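## Task

Lift each bottle with a white label from the tray and set it standing upright in a free slot of the crate. All other bottles must remain upright where they began, whether on the tray or in the crate. The crate and tray must not be shifted or left tilted. Anything held in place only by the robot at the end does not count. Anything the robot is touching at the end must not settle more than about a fingernail's width once released.

## Robot and tools

Robot: one custom six-joint arm with a two-finger parallel gripper and a single camera, cam_wrist (672x504), on the wrist. Joints from base outward: waist, shoulder, elbow, forearm roll, wrist pitch, wrist roll. Upper arm 427 mm, forearm 418 mm, with the forearm roll axis offset 150 mm from the elbow axis. The elbow cannot fully straighten, and reach is least accurate when the arm is nearly extended.

Frame: all poses use the scene frame. Its origin lies on the table surface below the arm base, +z is up, and +y is to the left when facing along +x. The base itself may be slightly tilted. Positions are in metres; orientations are quaternions written w first (qw, qx, qy, qz). The gripper's fingers point along its own +z axis and close along its own y axis. The reported end-effector point sits between the pads about 2 cm back from the fingertips; closing pushes the tips roughly 10 mm further along gripper +z.

A row is always 8 numbers: x, y, z, qw, qx, qy, qz, opening. The first seven are an absolute target pose for the gripper in the scene frame, not an offset. Opening ranges from -1 (closed) to +1 (open, 0.084 m between fingers).

Tools:
- execute_actions(actions): a list of actions, each a list of up to 15 rows; every row is held for one 1/30 s step, and a short action repeats its final row until 15 steps pass. A target lying over 0.6 m from the gripper's current position along any gripper axis is rejected; if the first action fails that test or any action is malformed, nothing runs. Repeat the desired quaternion in each row rather than copying the reported one, which may drift. An empty list just returns state and images.
- move(target, speed, blocking): drives the gripper in a straight line toward one absolute pose (one 8-number row). speed is in m/s, 0.002 to 0.5 (default 0.25); rotation is capped at twice that in rad/s. Paths run 0.5 to 10 s and stop early if longer. The opening is applied as the move begins. The path ignores obstacles, so faster moves and targets set deeper past a contact produce harder impacts. With blocking=false the result comes after 0.5 s while motion continues; other motion commands are refused until a result shows it ended (use wait or stop).
- wait(seconds): 0 to 10 s, arm keeps its last command; returns early if a running move finishes.
- stop(): brakes a running move; fast motion needs more distance. Fingers are not stopped.
- zoom_image(camera, region): enlarged crop of the latest cam_wrist image; region is [x0, y0, x1, y1] in pixels from the top-left corner, at most 504x504.
- finished_scene(scene): ends the given scene (1 or 2) permanently and reports success; the next scene's task then appears. Replying without a tool call ends everything.

Motion behaviour: each step the commanded pose is clamped to within 70 mm and 16 degrees of the measured pose, then solved by damped inverse kinematics that favours position over orientation. Distant targets may need several actions; after an action the arm only continues to the last clamped pose. Joint targets change at most 3.14 rad/s.

Results: a state line with end_effector_position, end_effector_quat_wxyz, linear and angular velocities; grip_measured (finger opening on the -1..1 scale); joint positions and torque readings (offset, scaled and noisy, nonzero even in free air); a Hand target line showing the pose currently being pursued; possibly a pose unreachable line when the clearance check altered or blocked the command (a base mount counts as arm). Move results add a move: line with the outcome (done, off_target, moving, held, fault), the acting limits (paced = pose clipped; held = some steps blocked, after which the arm may jump faster than speed), and the distance left to target.

Gripping: to hold something, command an opening well below grip_measured; the bigger the gap, the tighter the squeeze (up to about 24 N per pad for objects up to about 6 cm). Re-sending the measured value gives only light pressure and wide objects may slip. Closing fast can squeeze harder, sometimes forcing the fingers open. Held items may occasionally be tugged, and loose ones nudged.

Joint ranges (rad): waist ±6.283, shoulder ±2.304, elbow -4.224 to 0.061, forearm roll ±6.283, wrist pitch ±2.164, wrist roll ±6.283. Load limits (N m): waist 55.2, shoulder 55.2, elbow 46, forearm roll 24.8, wrist pitch 17.4, wrist roll 17.4, counting held weight. Reaching one triggers a torque fault: the arm backs off, freezes 10 s and drops the remaining commands. Holding loads heats motors; a MOTOR HOT warning starts at 65 °C and at 80 °C an OVER-TEMPERATURE FAULT brakes the arm until cool.

Avoid: dropping or knocking over bottles, bumping or dragging the tray or crate, pushing anything off the table, hard or fast contacts, and ending while the gripper still supports a bottle. Release, lift clear, and confirm the bottle stands on its own first.

Each tool is called after ">>>" as a command line: name --argument value for each argument, lists and objects as JSON in quotes; but a table of rows of numbers goes row by row, as --pt "numbers of a row", without its own name.

## Session

>>> execute_actions --actions '[]'

Scene clock: 0.00 s.
end_effector_position=(+0.4186, +0.1681, +0.2832) grip_measured=+1.00 end_effector_quat_wxyz=(+0.068, -0.623, +0.776, -0.063) end_effector_velocity=(+0.001, -0.001, +0.000) end_effector_angular_velocity=(-0.001, -0.001, -0.001)
Joint positions: [ 0.971 -0.293 -0.291  1.307  1.072  1.54   0.084]
Joint velocities: [-0.001  0.001  0.     0.     0.001 -0.    -0.   ]
Joint torques (N m, as the arm reports them, + toward a larger angle): no reading
Hand target: +0.419, +0.168, +0.283; +0.068, -0.623, +0.776, -0.063

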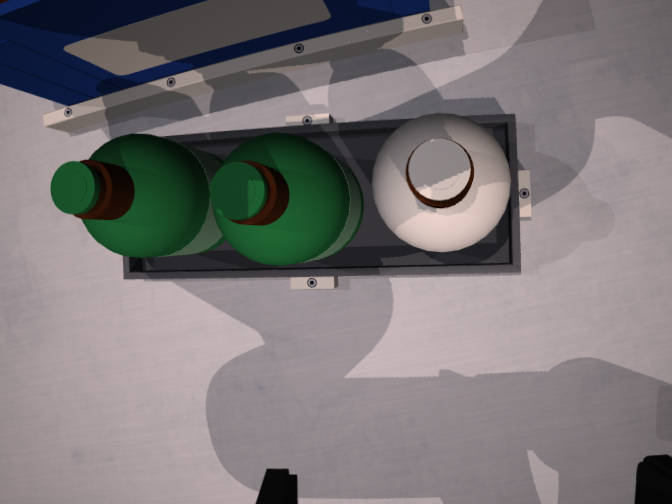

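>>> move --target '[0.4186,0.1681,0.5,0,-0.623,0.782,0,1]'

>>> move --target '[0.3,0.1681,0.5,0,-0.623,0.782,0,1]'

Scene clock: 6.73 s.
end_effector_position=(+0.4175, +0.1676, +0.4999) grip_measured=+1.00 end_effector_quat_wxyz=(-0.002, -0.624, +0.782, +0.001) end_effector_velocity=(-0.000, +0.000, +0.002) end_effector_angular_velocity=(+0.001, +0.002, -0.001)
Joint positions: [ 1.488  0.178 -0.433  2.21   1.173  0.883  0.084]
Joint velocities: [ 0.006  0.002 -0.003  0.007  0.003 -0.003  0.   ]
Joint torques (N m, as the arm reports them, + toward a larger angle): [  9.46   4.46 -14.06  -1.08   0.37  -0.77]
Hand target: +0.418, +0.168, +0.500; -0.002, -0.623, +0.782, +0.001
Off the commanded pose: 0.001 m, 0 deg.
move: done

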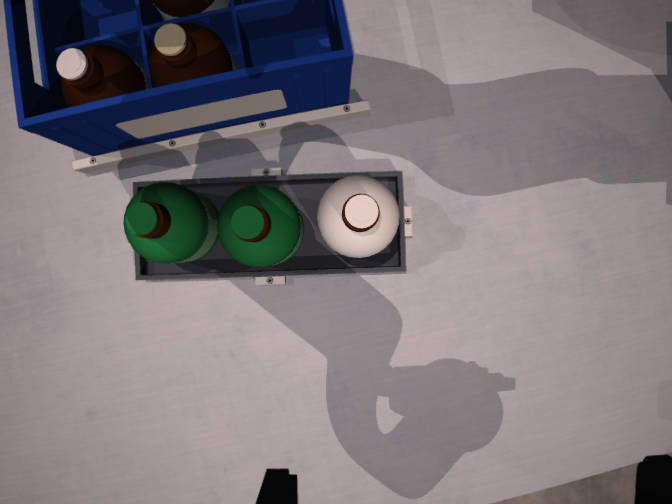

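Scene clock: 7.83 s.
end_effector_position=(+0.3002, +0.1685, +0.5001) grip_measured=+1.00 end_effector_quat_wxyz=(+0.000, -0.623, +0.782, +0.000) end_effector_velocity=(-0.002, -0.000, -0.000) end_effector_angular_velocity=(-0.001, -0.001, -0.000)
Joint positions: [ 1.762 -0.04  -0.354  2.307  1.082  1.224  0.084]
Joint velocities: [ 0.004 -0.005  0.     0.001 -0.001  0.006 -0.   ]
Joint torques (N m, as the arm reports them, + toward a larger angle): [ 11.75   3.53 -15.27  -1.31   0.32  -0.88]
Hand target: +0.300, +0.169, +0.500; +0.000, -0.623, +0.782, -0.000
Off the commanded pose: 0.000 m, 0 deg.
move: done

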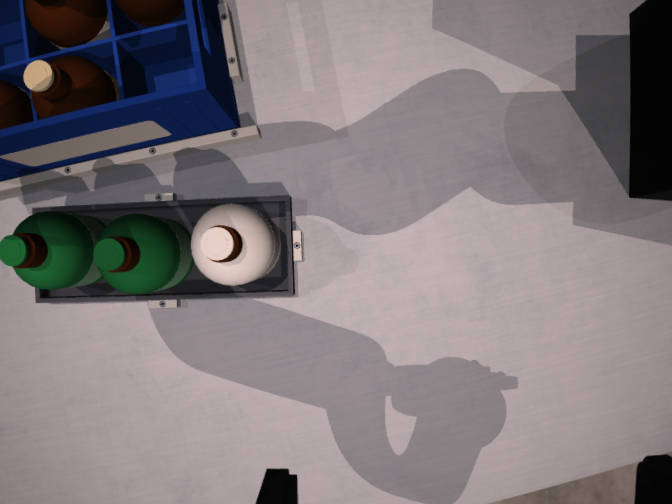

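>>> move --target '[0.425,0.10,0.24,0,-0.623,0.782,0,1]'

Scene clock: 24.00 s.
end_effector_position=(+0.4263, +0.0999, +0.2398) grip_measured=+1.00 end_effector_quat_wxyz=(+0.002, -0.623, +0.782, -0.002) end_effector_velocity=(+0.001, -0.000, -0.002) end_effector_angular_velocity=(+0.002, -0.002, -0.002)
Joint positions: [ 0.627 -0.149 -0.238  1.07   0.849  1.423  0.084]
Joint velocities: [-0.009 -0.005 -0.001 -0.017  0.002  0.01   0.   ]
Joint torques (N m, as the arm reports them, + toward a larger angle): [10.69 18.34 -2.38 -1.62  0.5  -0.76]
Hand target: +0.426, +0.100, +0.239; +0.002, -0.623, +0.782, -0.002
Off the commanded pose: 0.001 m, 0 deg.
move: done

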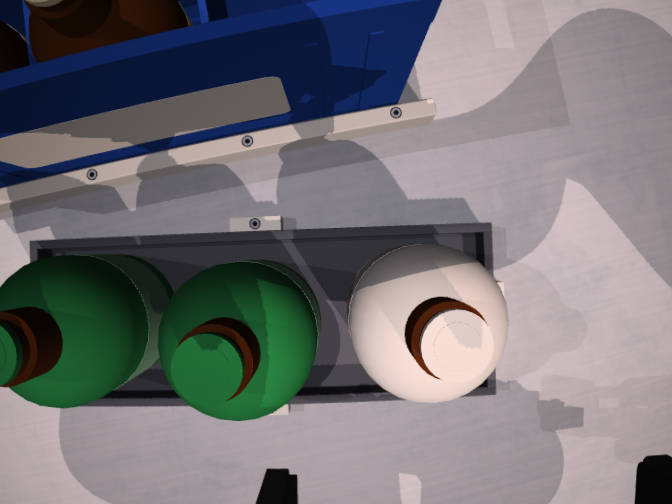

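>>> move --target '[0.412,0.077,0.19,0,-0.623,0.782,0,1]' --speed 0.1

Scene clock: 30.33 s.
end_effector_position=(+0.4123, +0.0770, +0.1900) grip_measured=+1.00 end_effector_quat_wxyz=(+0.000, -0.623, +0.782, -0.000) end_effector_velocity=(-0.000, -0.000, -0.002) end_effector_angular_velocity=(+0.002, -0.002, +0.001)
Joint positions: [ 0.455 -0.294 -0.239  0.802  0.928  1.573  0.084]
Joint velocities: [-0.006 -0.007 -0.    -0.012  0.006  0.006  0.   ]
Joint torques (N m, as the arm reports them, + toward a larger angle): [11.75 21.79  0.64 -1.73  0.25 -0.83]
Hand target: +0.412, +0.077, +0.190; +0.000, -0.623, +0.782, -0.000
Off the commanded pose: 0.000 m, 0 deg.
move: done

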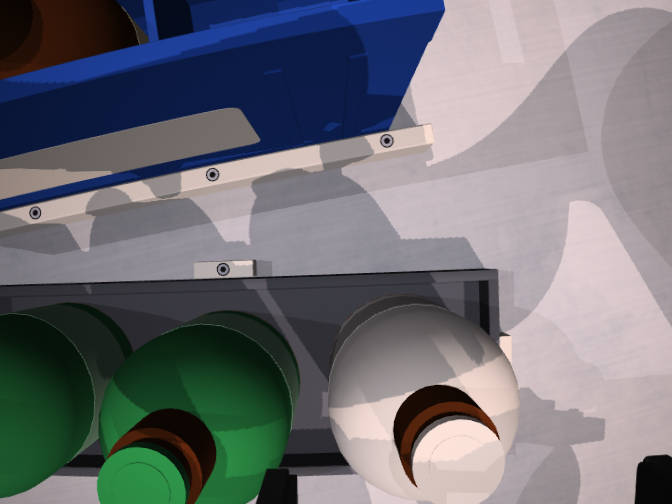

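>>> move --target '[0.411,0.072,0.14,0,-0.623,0.782,0,0.4]' --speed 0.05

>>> move --target '[0.411,0.072,0.14,0,-0.623,0.782,0,-1]'

>>> move --target '[0.411,0.072,0.36,0,-0.623,0.782,0,-1]' --speed 0.12

>>> move --target '[0.42,-0.03,0.36,0,-0.623,0.782,0,-1]' --speed 0.12

Scene clock: 41.10 s.
end_effector_position=(+0.4112, +0.0719, +0.1401) grip_measured=+0.39 end_effector_quat_wxyz=(+0.000, -0.623, +0.782, -0.000) end_effector_velocity=(+0.000, -0.000, -0.002) end_effector_angular_velocity=(+0.001, -0.000, -0.001)
Joint positions: [ 0.337 -0.44  -0.306  0.654  0.994  1.627  0.061]
Joint velocities: [-0.004 -0.003 -0.003 -0.005  0.001  0.001 -0.   ]
Joint torques (N m, as the arm reports them, + toward a larger angle): [12.53 22.12  2.59 -1.11  0.37 -0.82]
Hand target: +0.411, +0.072, +0.140; +0.000, -0.623, +0.782, -0.000
Off the commanded pose: 0.000 m, 0 deg.
move: done

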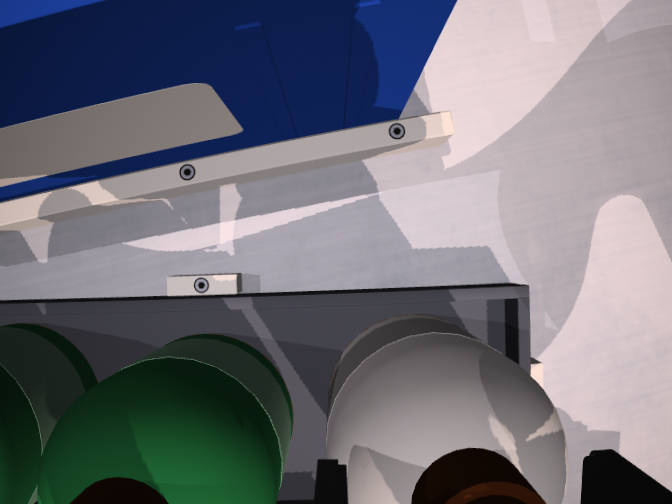

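Scene clock: 41.80 s.
end_effector_position=(+0.4108, +0.0719, +0.1401) grip_measured=-0.16 end_effector_quat_wxyz=(-0.000, -0.623, +0.782, +0.000) end_effector_velocity=(+0.001, -0.000, -0.000) end_effector_angular_velocity=(-0.000, -0.001, -0.002)
Joint positions: [ 0.337 -0.441 -0.306  0.653  0.994  1.628  0.037]
Joint velocities: [-0.001  0.001 -0.001 -0.     0.     0.     0.   ]
Joint torques (N m, as the arm reports them, + toward a larger angle): [ 8.32 18.81 -3.39 -1.55  0.54 -0.73]
Hand target: +0.411, +0.072, +0.140; -0.000, -0.623, +0.782, -0.000
Off the commanded pose: 0.000 m, 0 deg.
move: done

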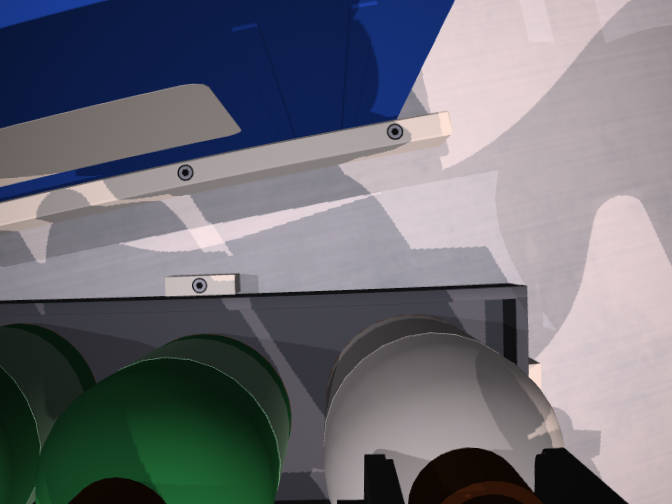

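Scene clock: 44.20 s.
end_effector_position=(+0.4097, +0.0721, +0.3602) grip_measured=-0.33 end_effector_quat_wxyz=(-0.001, -0.623, +0.783, +0.002) end_effector_velocity=(-0.000, +0.000, +0.003) end_effector_angular_velocity=(-0.001, +0.001, +0.003)
Joint positions: [ 0.993  0.301 -0.128  1.734  0.877  0.964  0.03 ]
Joint velocities: [ 0.011  0.006 -0.002  0.018  0.005 -0.013 -0.   ]
Joint torques (N m, as the arm reports them, + toward a larger angle): [  4.68   7.96 -10.95  -1.47   0.35  -0.67]
Hand target: +0.410, +0.072, +0.361; -0.001, -0.623, +0.783, +0.002
Off the commanded pose: 0.001 m, 0 deg.
move: done

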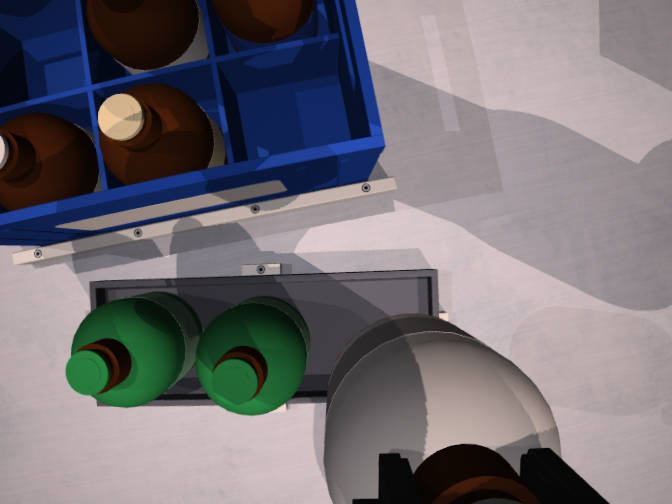

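Scene clock: 45.57 s.
end_effector_position=(+0.4198, -0.0300, +0.3600) grip_measured=-0.33 end_effector_quat_wxyz=(-0.000, -0.623, +0.782, -0.001) end_effector_velocity=(-0.000, -0.002, +0.000) end_effector_angular_velocity=(+0.009, +0.009, +0.003)
Joint positions: [ 0.582  0.778 -0.016  1.783  0.711  0.409  0.03 ]
Joint velocities: [-0.036  0.021 -0.002  0.018 -0.031 -0.054  0.   ]
Joint torques (N m, as the arm reports them, + toward a larger angle): [ -4.34   3.89 -11.51  -0.87   0.28  -0.83]
Hand target: +0.420, -0.030, +0.360; -0.000, -0.623, +0.782, -0.000
Off the commanded pose: 0.000 m, 0 deg.
move: done

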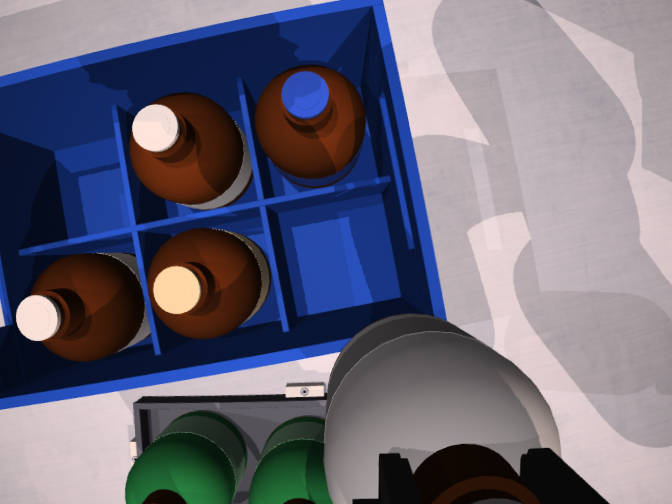

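>>> move --target '[0.44,-0.113,0.33,0,-0.623,0.782,0,-1]' --speed 0.1

>>> move --target '[0.44,-0.113,0.26,0,-0.623,0.782,0,-1]' --speed 0.04

Scene clock: 54.07 s.
end_effector_position=(+0.4405, -0.1131, +0.3312) grip_measured=-0.33 end_effector_quat_wxyz=(-0.010, -0.624, +0.781, +0.002) end_effector_velocity=(+0.002, -0.000, -0.002) end_effector_angular_velocity=(+0.003, -0.029, +0.000)
Joint positions: [-0.258  0.775 -0.061  1.269  0.111  0.331  0.03 ]
Joint velocities: [-0.02  -0.002  0.01  -0.416 -0.01   0.402 -0.   ]
Joint torques (N m, as the arm reports them, + toward a larger angle): [  0.35  15.32 -11.27   0.62   0.44  -0.61]
Hand target: +0.441, -0.113, +0.331; -0.009, -0.624, +0.781, +0.001
Off the commanded pose: 0.001 m, 1 deg.
move: done

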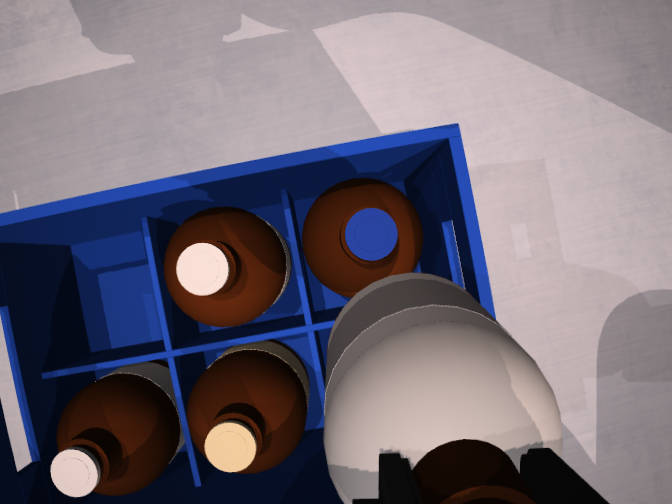

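Scene clock: 56.20 s.
end_effector_position=(+0.4407, -0.1129, +0.2600) grip_measured=-0.33 end_effector_quat_wxyz=(+0.000, -0.623, +0.782, -0.001) end_effector_velocity=(-0.000, -0.001, -0.002) end_effector_angular_velocity=(+0.012, -0.006, -0.001)
Joint positions: [-0.314  0.368 -0.085  0.119  0.44   1.455  0.03 ]
Joint velocities: [-0.025 -0.013  0.    -0.081  0.013  0.059 -0.   ]
Joint torques (N m, as the arm reports them, + toward a larger angle): [ 3.39 20.85 -2.76 -0.88  0.56 -0.89]
Hand target: +0.441, -0.113, +0.260; +0.001, -0.623, +0.782, -0.000
Off the commanded pose: 0.001 m, 0 deg.
move: done

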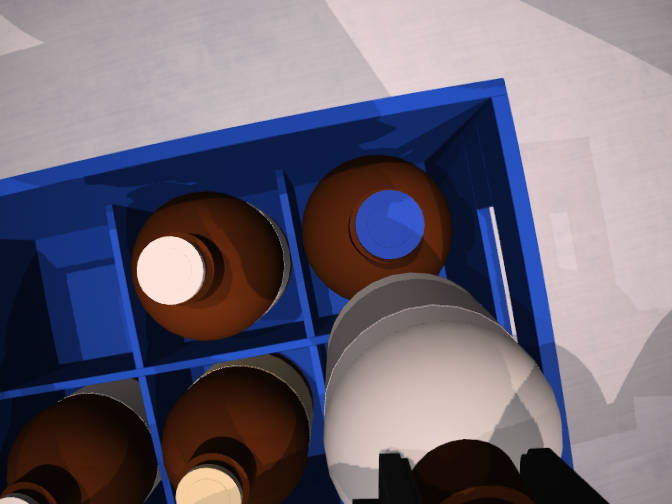

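>>> move --target '[0.443,-0.101,0.25,0,-0.623,0.782,0,-1]' --speed 0.03

>>> move --target '[0.443,-0.101,0.2,0,-0.623,0.782,0,-1]' --speed 0.03

Scene clock: 66.23 s.
end_effector_position=(+0.4430, -0.1011, +0.2501) grip_measured=-0.33 end_effector_quat_wxyz=(+0.000, -0.623, +0.782, +0.000) end_effector_velocity=(+0.000, +0.002, -0.001) end_effector_angular_velocity=(-0.001, +0.000, +0.001)
Joint positions: [-0.249  0.309 -0.095  0.213  0.491  1.416  0.03 ]
Joint velocities: [ 0.012 -0.006 -0.001  0.019  0.005 -0.01  -0.   ]
Joint torques (N m, as the arm reports them, + toward a larger angle): [ 1.31 20.23 -1.94 -1.4   0.28 -0.71]
Hand target: +0.443, -0.101, +0.250; -0.000, -0.623, +0.782, +0.000
Off the commanded pose: 0.000 m, 0 deg.
move: done

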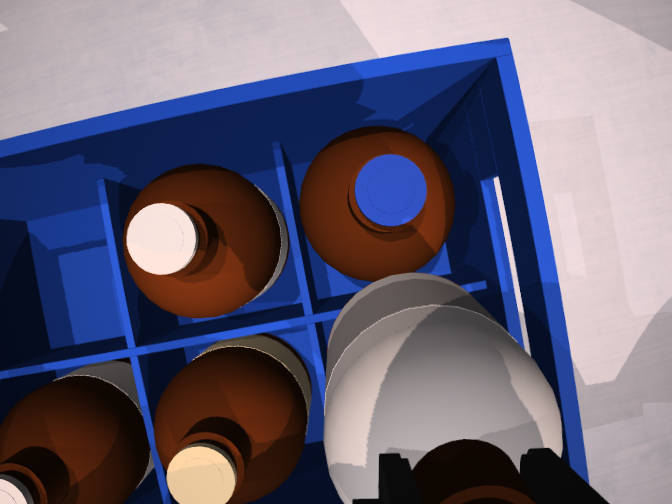

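Scene clock: 77.43 s.
end_effector_position=(+0.4597, -0.1010, +0.2316) grip_measured=-0.27 end_effector_quat_wxyz=(+0.022, -0.627, +0.779, -0.018) end_effector_velocity=(-0.000, -0.000, +0.000) end_effector_angular_velocity=(-0.001, +0.000, -0.001)
Joint positions: [-0.255  0.212 -0.122  0.146  0.614  1.465  0.032]
Joint velocities: [-0.001  0.     0.     0.    -0.     0.    -0.   ]
Joint torques (N m, as the arm reports them, + toward a larger angle): [ 2.96 22.65 -9.8  -1.88  3.73 -0.92]
Hand target: +0.460, -0.101, +0.232; +0.022, -0.627, +0.779, -0.018
Off the commanded pose: 0.036 m, 3 deg.
TORQUE FAULT: the external load on joint 2 (shoulder) reached its load limit, and the arm stopped for 10 seconds. That time counts as 20 of the actions that you can send in this scene. The arm's remaining commands of this call were not run. Joint 2 (shoulder) moved back by up to 3 degrees. The arm holds there, with its grip as last carried out, and accepts commands again: back off and push less far. The arm stops again, at the same cost, whenever a joint's load reaches its limit.
move: fault

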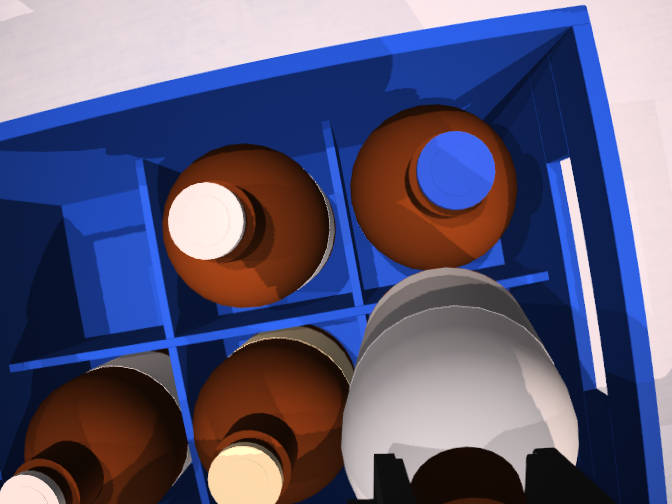

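Still catching on the far divider; lift, shift back further.

>>> move --target '[0.445,-0.101,0.25,0,-0.623,0.782,0,-1]' --speed 0.03

>>> move --target '[0.445,-0.082,0.25,0,-0.623,0.782,0,-1]' --speed 0.03

>>> move --target '[0.445,-0.082,0.225,0,-0.623,0.782,0,-1]' --speed 0.02

Scene clock: 85.13 s.
end_effector_position=(+0.4451, -0.1009, +0.2498) grip_measured=-0.32 end_effector_quat_wxyz=(+0.000, -0.623, +0.782, -0.000) end_effector_velocity=(-0.002, -0.000, +0.001) end_effector_angular_velocity=(-0.001, +0.007, -0.001)
Joint positions: [-0.246  0.308 -0.1    0.221  0.488  1.411  0.03 ]
Joint velocities: [ 0.002  0.007  0.001  0.014 -0.011 -0.011 -0.   ]
Joint torques (N m, as the arm reports them, + toward a larger angle): [ 2.49 20.98 -2.47 -1.73  0.41 -0.75]
Hand target: +0.445, -0.101, +0.250; -0.000, -0.623, +0.782, -0.000
Off the commanded pose: 0.000 m, 0 deg.
move: done

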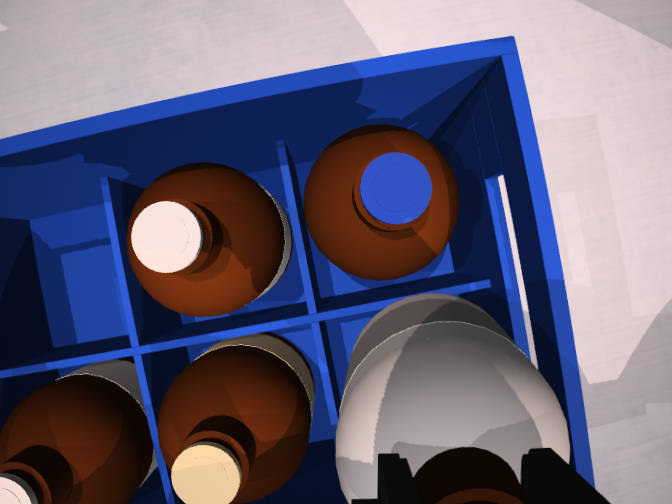

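Scene clock: 86.10 s.
end_effector_position=(+0.4449, -0.0822, +0.2500) grip_measured=-0.32 end_effector_quat_wxyz=(+0.000, -0.623, +0.782, +0.000) end_effector_velocity=(+0.000, +0.001, +0.000) end_effector_angular_velocity=(-0.003, +0.001, -0.001)
Joint positions: [-0.14   0.293 -0.096  0.378  0.518  1.342  0.03 ]
Joint velocities: [ 0.012 -0.001 -0.001  0.025  0.002 -0.013  0.   ]
Joint torques (N m, as the arm reports them, + toward a larger angle): [ 3.83 19.93 -2.4  -2.18  0.23 -0.84]
Hand target: +0.445, -0.082, +0.250; -0.000, -0.623, +0.782, +0.000
Off the commanded pose: 0.000 m, 0 deg.
move: done

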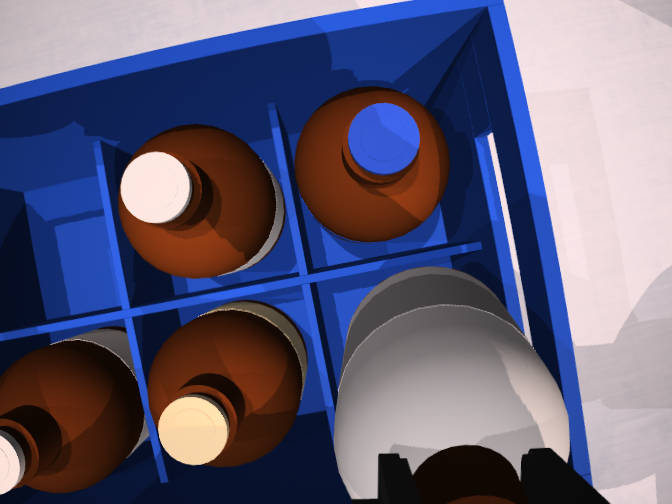

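Scene clock: 87.60 s.
end_effector_position=(+0.4451, -0.0820, +0.2252) grip_measured=-0.33 end_effector_quat_wxyz=(-0.000, -0.623, +0.782, -0.000) end_effector_velocity=(+0.000, -0.001, -0.002) end_effector_angular_velocity=(-0.001, -0.001, -0.002)
Joint positions: [-0.162  0.165 -0.124  0.295  0.61   1.416  0.03 ]
Joint velocities: [-0.005 -0.007 -0.001 -0.008  0.006  0.006 -0.   ]
Joint torques (N m, as the arm reports them, + toward a larger angle): [ 3.85 21.43 -0.39 -1.19  0.   -0.78]
Hand target: +0.445, -0.082, +0.225; -0.000, -0.623, +0.782, -0.000
Off the commanded pose: 0.000 m, 0 deg.
move: done

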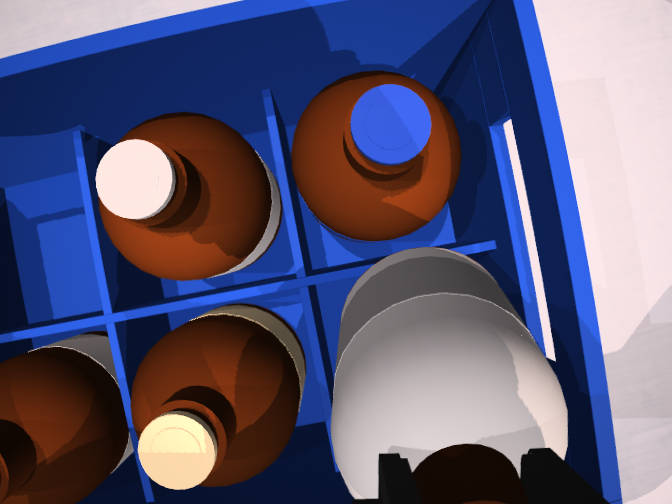

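>>> move --target '[0.443,-0.092,0.21,0,-0.623,0.782,0,-1]' --speed 0.02

>>> move --target '[0.441,-0.108,0.195,0,-0.623,0.782,0,-1]' --speed 0.02

Scene clock: 103.90 s.
end_effector_position=(+0.4573, -0.0886, +0.2257) grip_measured=-0.30 end_effector_quat_wxyz=(+0.023, -0.627, +0.778, -0.015) end_effector_velocity=(+0.000, +0.000, +0.000) end_effector_angular_velocity=(+0.000, -0.000, +0.000)
Joint positions: [-0.204  0.172 -0.123  0.2    0.649  1.455  0.031]
Joint velocities: [ 0.001  0.002  0.     0.    -0.001 -0.    -0.   ]
Joint torques (N m, as the arm reports them, + toward a larger angle): [ 2.84 21.97 -1.17 -1.4   0.66 -0.8 ]
Hand target: +0.457, -0.089, +0.226; +0.023, -0.627, +0.778, -0.015
Off the commanded pose: 0.022 m, 3 deg.
TORQUE FAULT: the external load on joint 2 (shoulder) reached its load limit, and the arm stopped for 10 seconds. That time counts as 20 of the actions that you can send in this scene. The arm's remaining commands of this call were not run. Joint 2 (shoulder) moved back by up to 3 degrees. The arm holds there, with its grip as last carried out, and accepts commands again: back off and push less far. The arm stops again, at the same cost, whenever a joint's load reaches its limit.
move: fault

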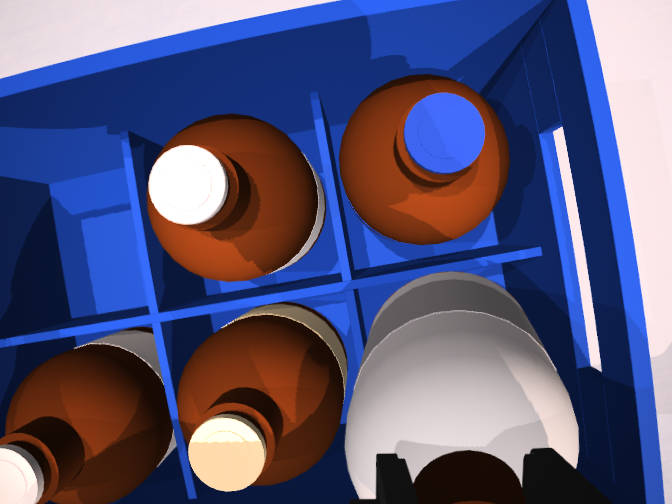

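not run: a fault stop came before this call.

>>> move --target '[0.447,-0.106,0.225,0,-0.623,0.782,0,-1]' --speed 0.02

>>> move --target '[0.447,-0.106,0.215,0,-0.623,0.782,0,-1]' --speed 0.01

Scene clock: 109.73 s.
end_effector_position=(+0.4471, -0.1059, +0.2250) grip_measured=-0.32 end_effector_quat_wxyz=(+0.000, -0.623, +0.782, -0.000) end_effector_velocity=(-0.001, -0.002, +0.000) end_effector_angular_velocity=(-0.000, +0.005, -0.002)
Joint positions: [-0.281  0.185 -0.133  0.14   0.575  1.466  0.03 ]
Joint velocities: [-0.009  0.003 -0.001 -0.008 -0.009  0.003 -0.001]
Joint torques (N m, as the arm reports them, + toward a larger angle): [ 2.   21.81 -0.37 -1.05  0.29 -0.85]
Hand target: +0.447, -0.106, +0.225; -0.000, -0.623, +0.782, -0.000
Off the commanded pose: 0.000 m, 0 deg.
move: done

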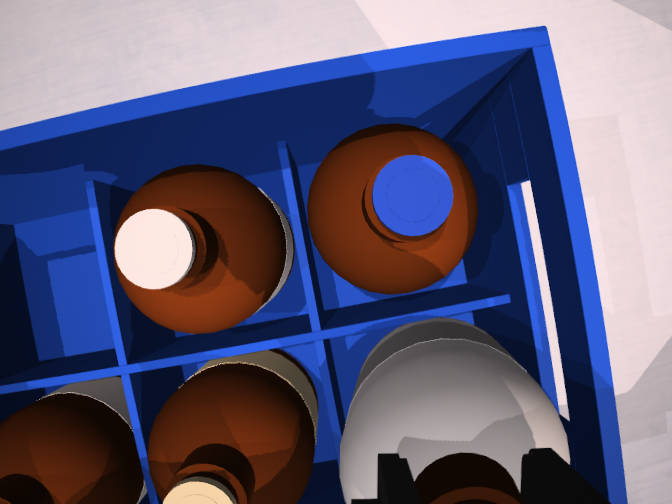

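Scene clock: 110.97 s.
end_effector_position=(+0.4470, -0.1060, +0.2151) grip_measured=-0.32 end_effector_quat_wxyz=(-0.000, -0.623, +0.782, -0.000) end_effector_velocity=(-0.000, -0.001, -0.002) end_effector_angular_velocity=(-0.002, +0.000, -0.001)
Joint positions: [-0.286  0.137 -0.146  0.126  0.608  1.477  0.03 ]
Joint velocities: [-0.003 -0.008 -0.002 -0.003  0.006  0.002 -0.   ]
Joint torques (N m, as the arm reports them, + toward a larger angle): [ 1.83 24.22 -0.14 -1.05  0.47 -0.93]
Hand target: +0.447, -0.106, +0.215; -0.000, -0.623, +0.782, -0.000
Off the commanded pose: 0.000 m, 0 deg.
move: done

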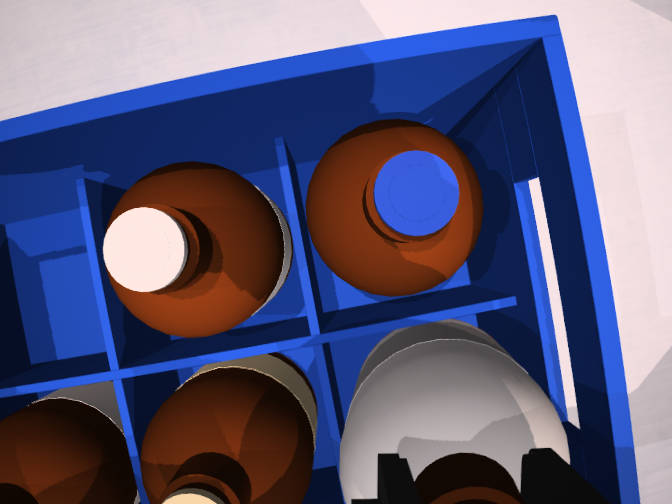

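>>> move --target '[0.445,-0.106,0.157,0,-0.623,0.782,0,-1]' --speed 0.025

>>> move --target '[0.445,-0.106,0.157,0,-0.623,0.782,0,0]'

>>> move --target '[0.445,-0.09,0.3,0,-0.623,0.782,0,0]' --speed 0.1

Scene clock: 120.37 s.
end_effector_position=(+0.4451, -0.1061, +0.1571) grip_measured=-0.32 end_effector_quat_wxyz=(-0.000, -0.623, +0.782, -0.000) end_effector_velocity=(+0.001, -0.000, -0.002) end_effector_angular_velocity=(-0.000, -0.002, +0.000)
Joint positions: [-0.304 -0.118 -0.23   0.082  0.778  1.51   0.03 ]
Joint velocities: [-0.001 -0.006 -0.003 -0.001  0.005  0.001  0.   ]
Joint torques (N m, as the arm reports them, + toward a larger angle): [ 1.   24.58  2.84 -1.08  0.51 -0.81]
Hand target: +0.445, -0.106, +0.157; -0.000, -0.623, +0.782, -0.000
Off the commanded pose: 0.000 m, 0 deg.
move: done

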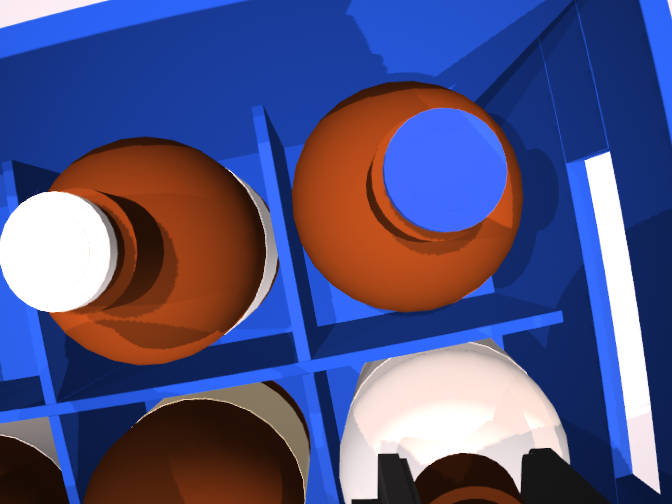

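Scene clock: 121.07 s.
end_effector_position=(+0.4450, -0.1060, +0.1570) grip_measured=-0.01 end_effector_quat_wxyz=(-0.000, -0.623, +0.782, +0.000) end_effector_velocity=(-0.001, +0.001, -0.000) end_effector_angular_velocity=(+0.001, +0.002, +0.001)
Joint positions: [-0.304 -0.118 -0.23   0.082  0.778  1.511  0.044]
Joint velocities: [ 0.001 -0.001  0.    -0.    -0.001  0.     0.   ]
Joint torques (N m, as the arm reports them, + toward a larger angle): [ 2.6  24.16  1.78 -1.27  0.68 -0.74]
Hand target: +0.445, -0.106, +0.157; -0.000, -0.623, +0.782, +0.000
Off the commanded pose: 0.000 m, 0 deg.
move: done

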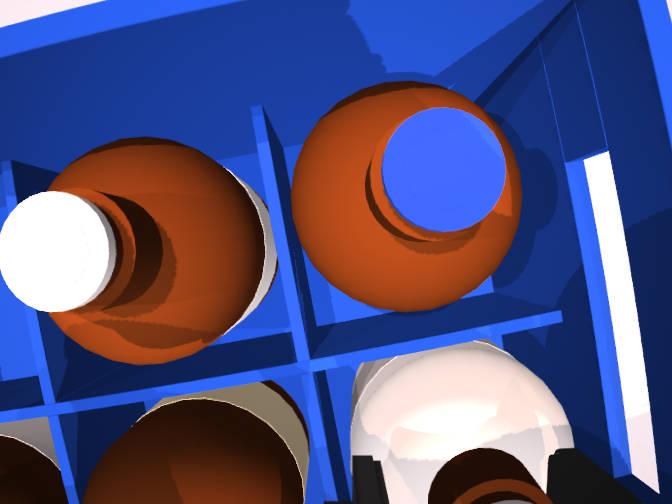

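Scene clock: 123.13 s.
end_effector_position=(+0.4444, -0.0898, +0.3001) grip_measured=-0.01 end_effector_quat_wxyz=(+0.003, -0.622, +0.783, +0.002) end_effector_velocity=(+0.000, +0.000, +0.001) end_effector_angular_velocity=(-0.029, +0.014, +0.002)
Joint positions: [-0.138  0.585 -0.059  0.666  0.293  1.032  0.044]
Joint velocities: [ 0.056 -0.002 -0.006  0.246  0.027 -0.203 -0.   ]
Joint torques (N m, as the arm reports them, + toward a larger angle): [-1.02 15.66 -6.7  -1.32  0.42 -0.68]
Hand target: +0.444, -0.090, +0.300; +0.001, -0.623, +0.783, +0.001
Off the commanded pose: 0.001 m, 0 deg.
move: done

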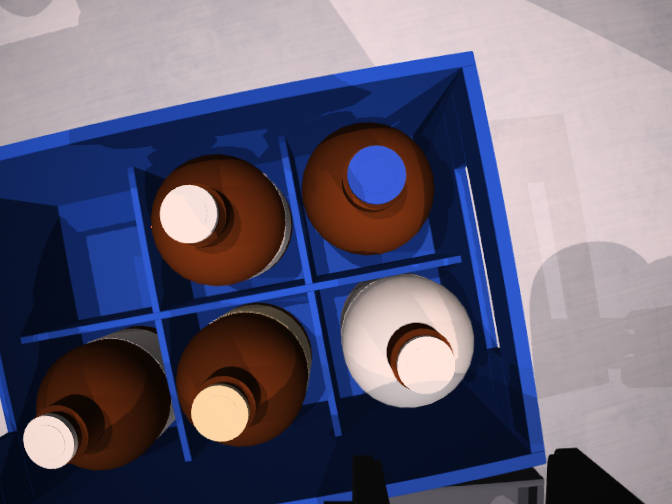

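>>> finished_scene --scene 1

The scene is finished: the task was done.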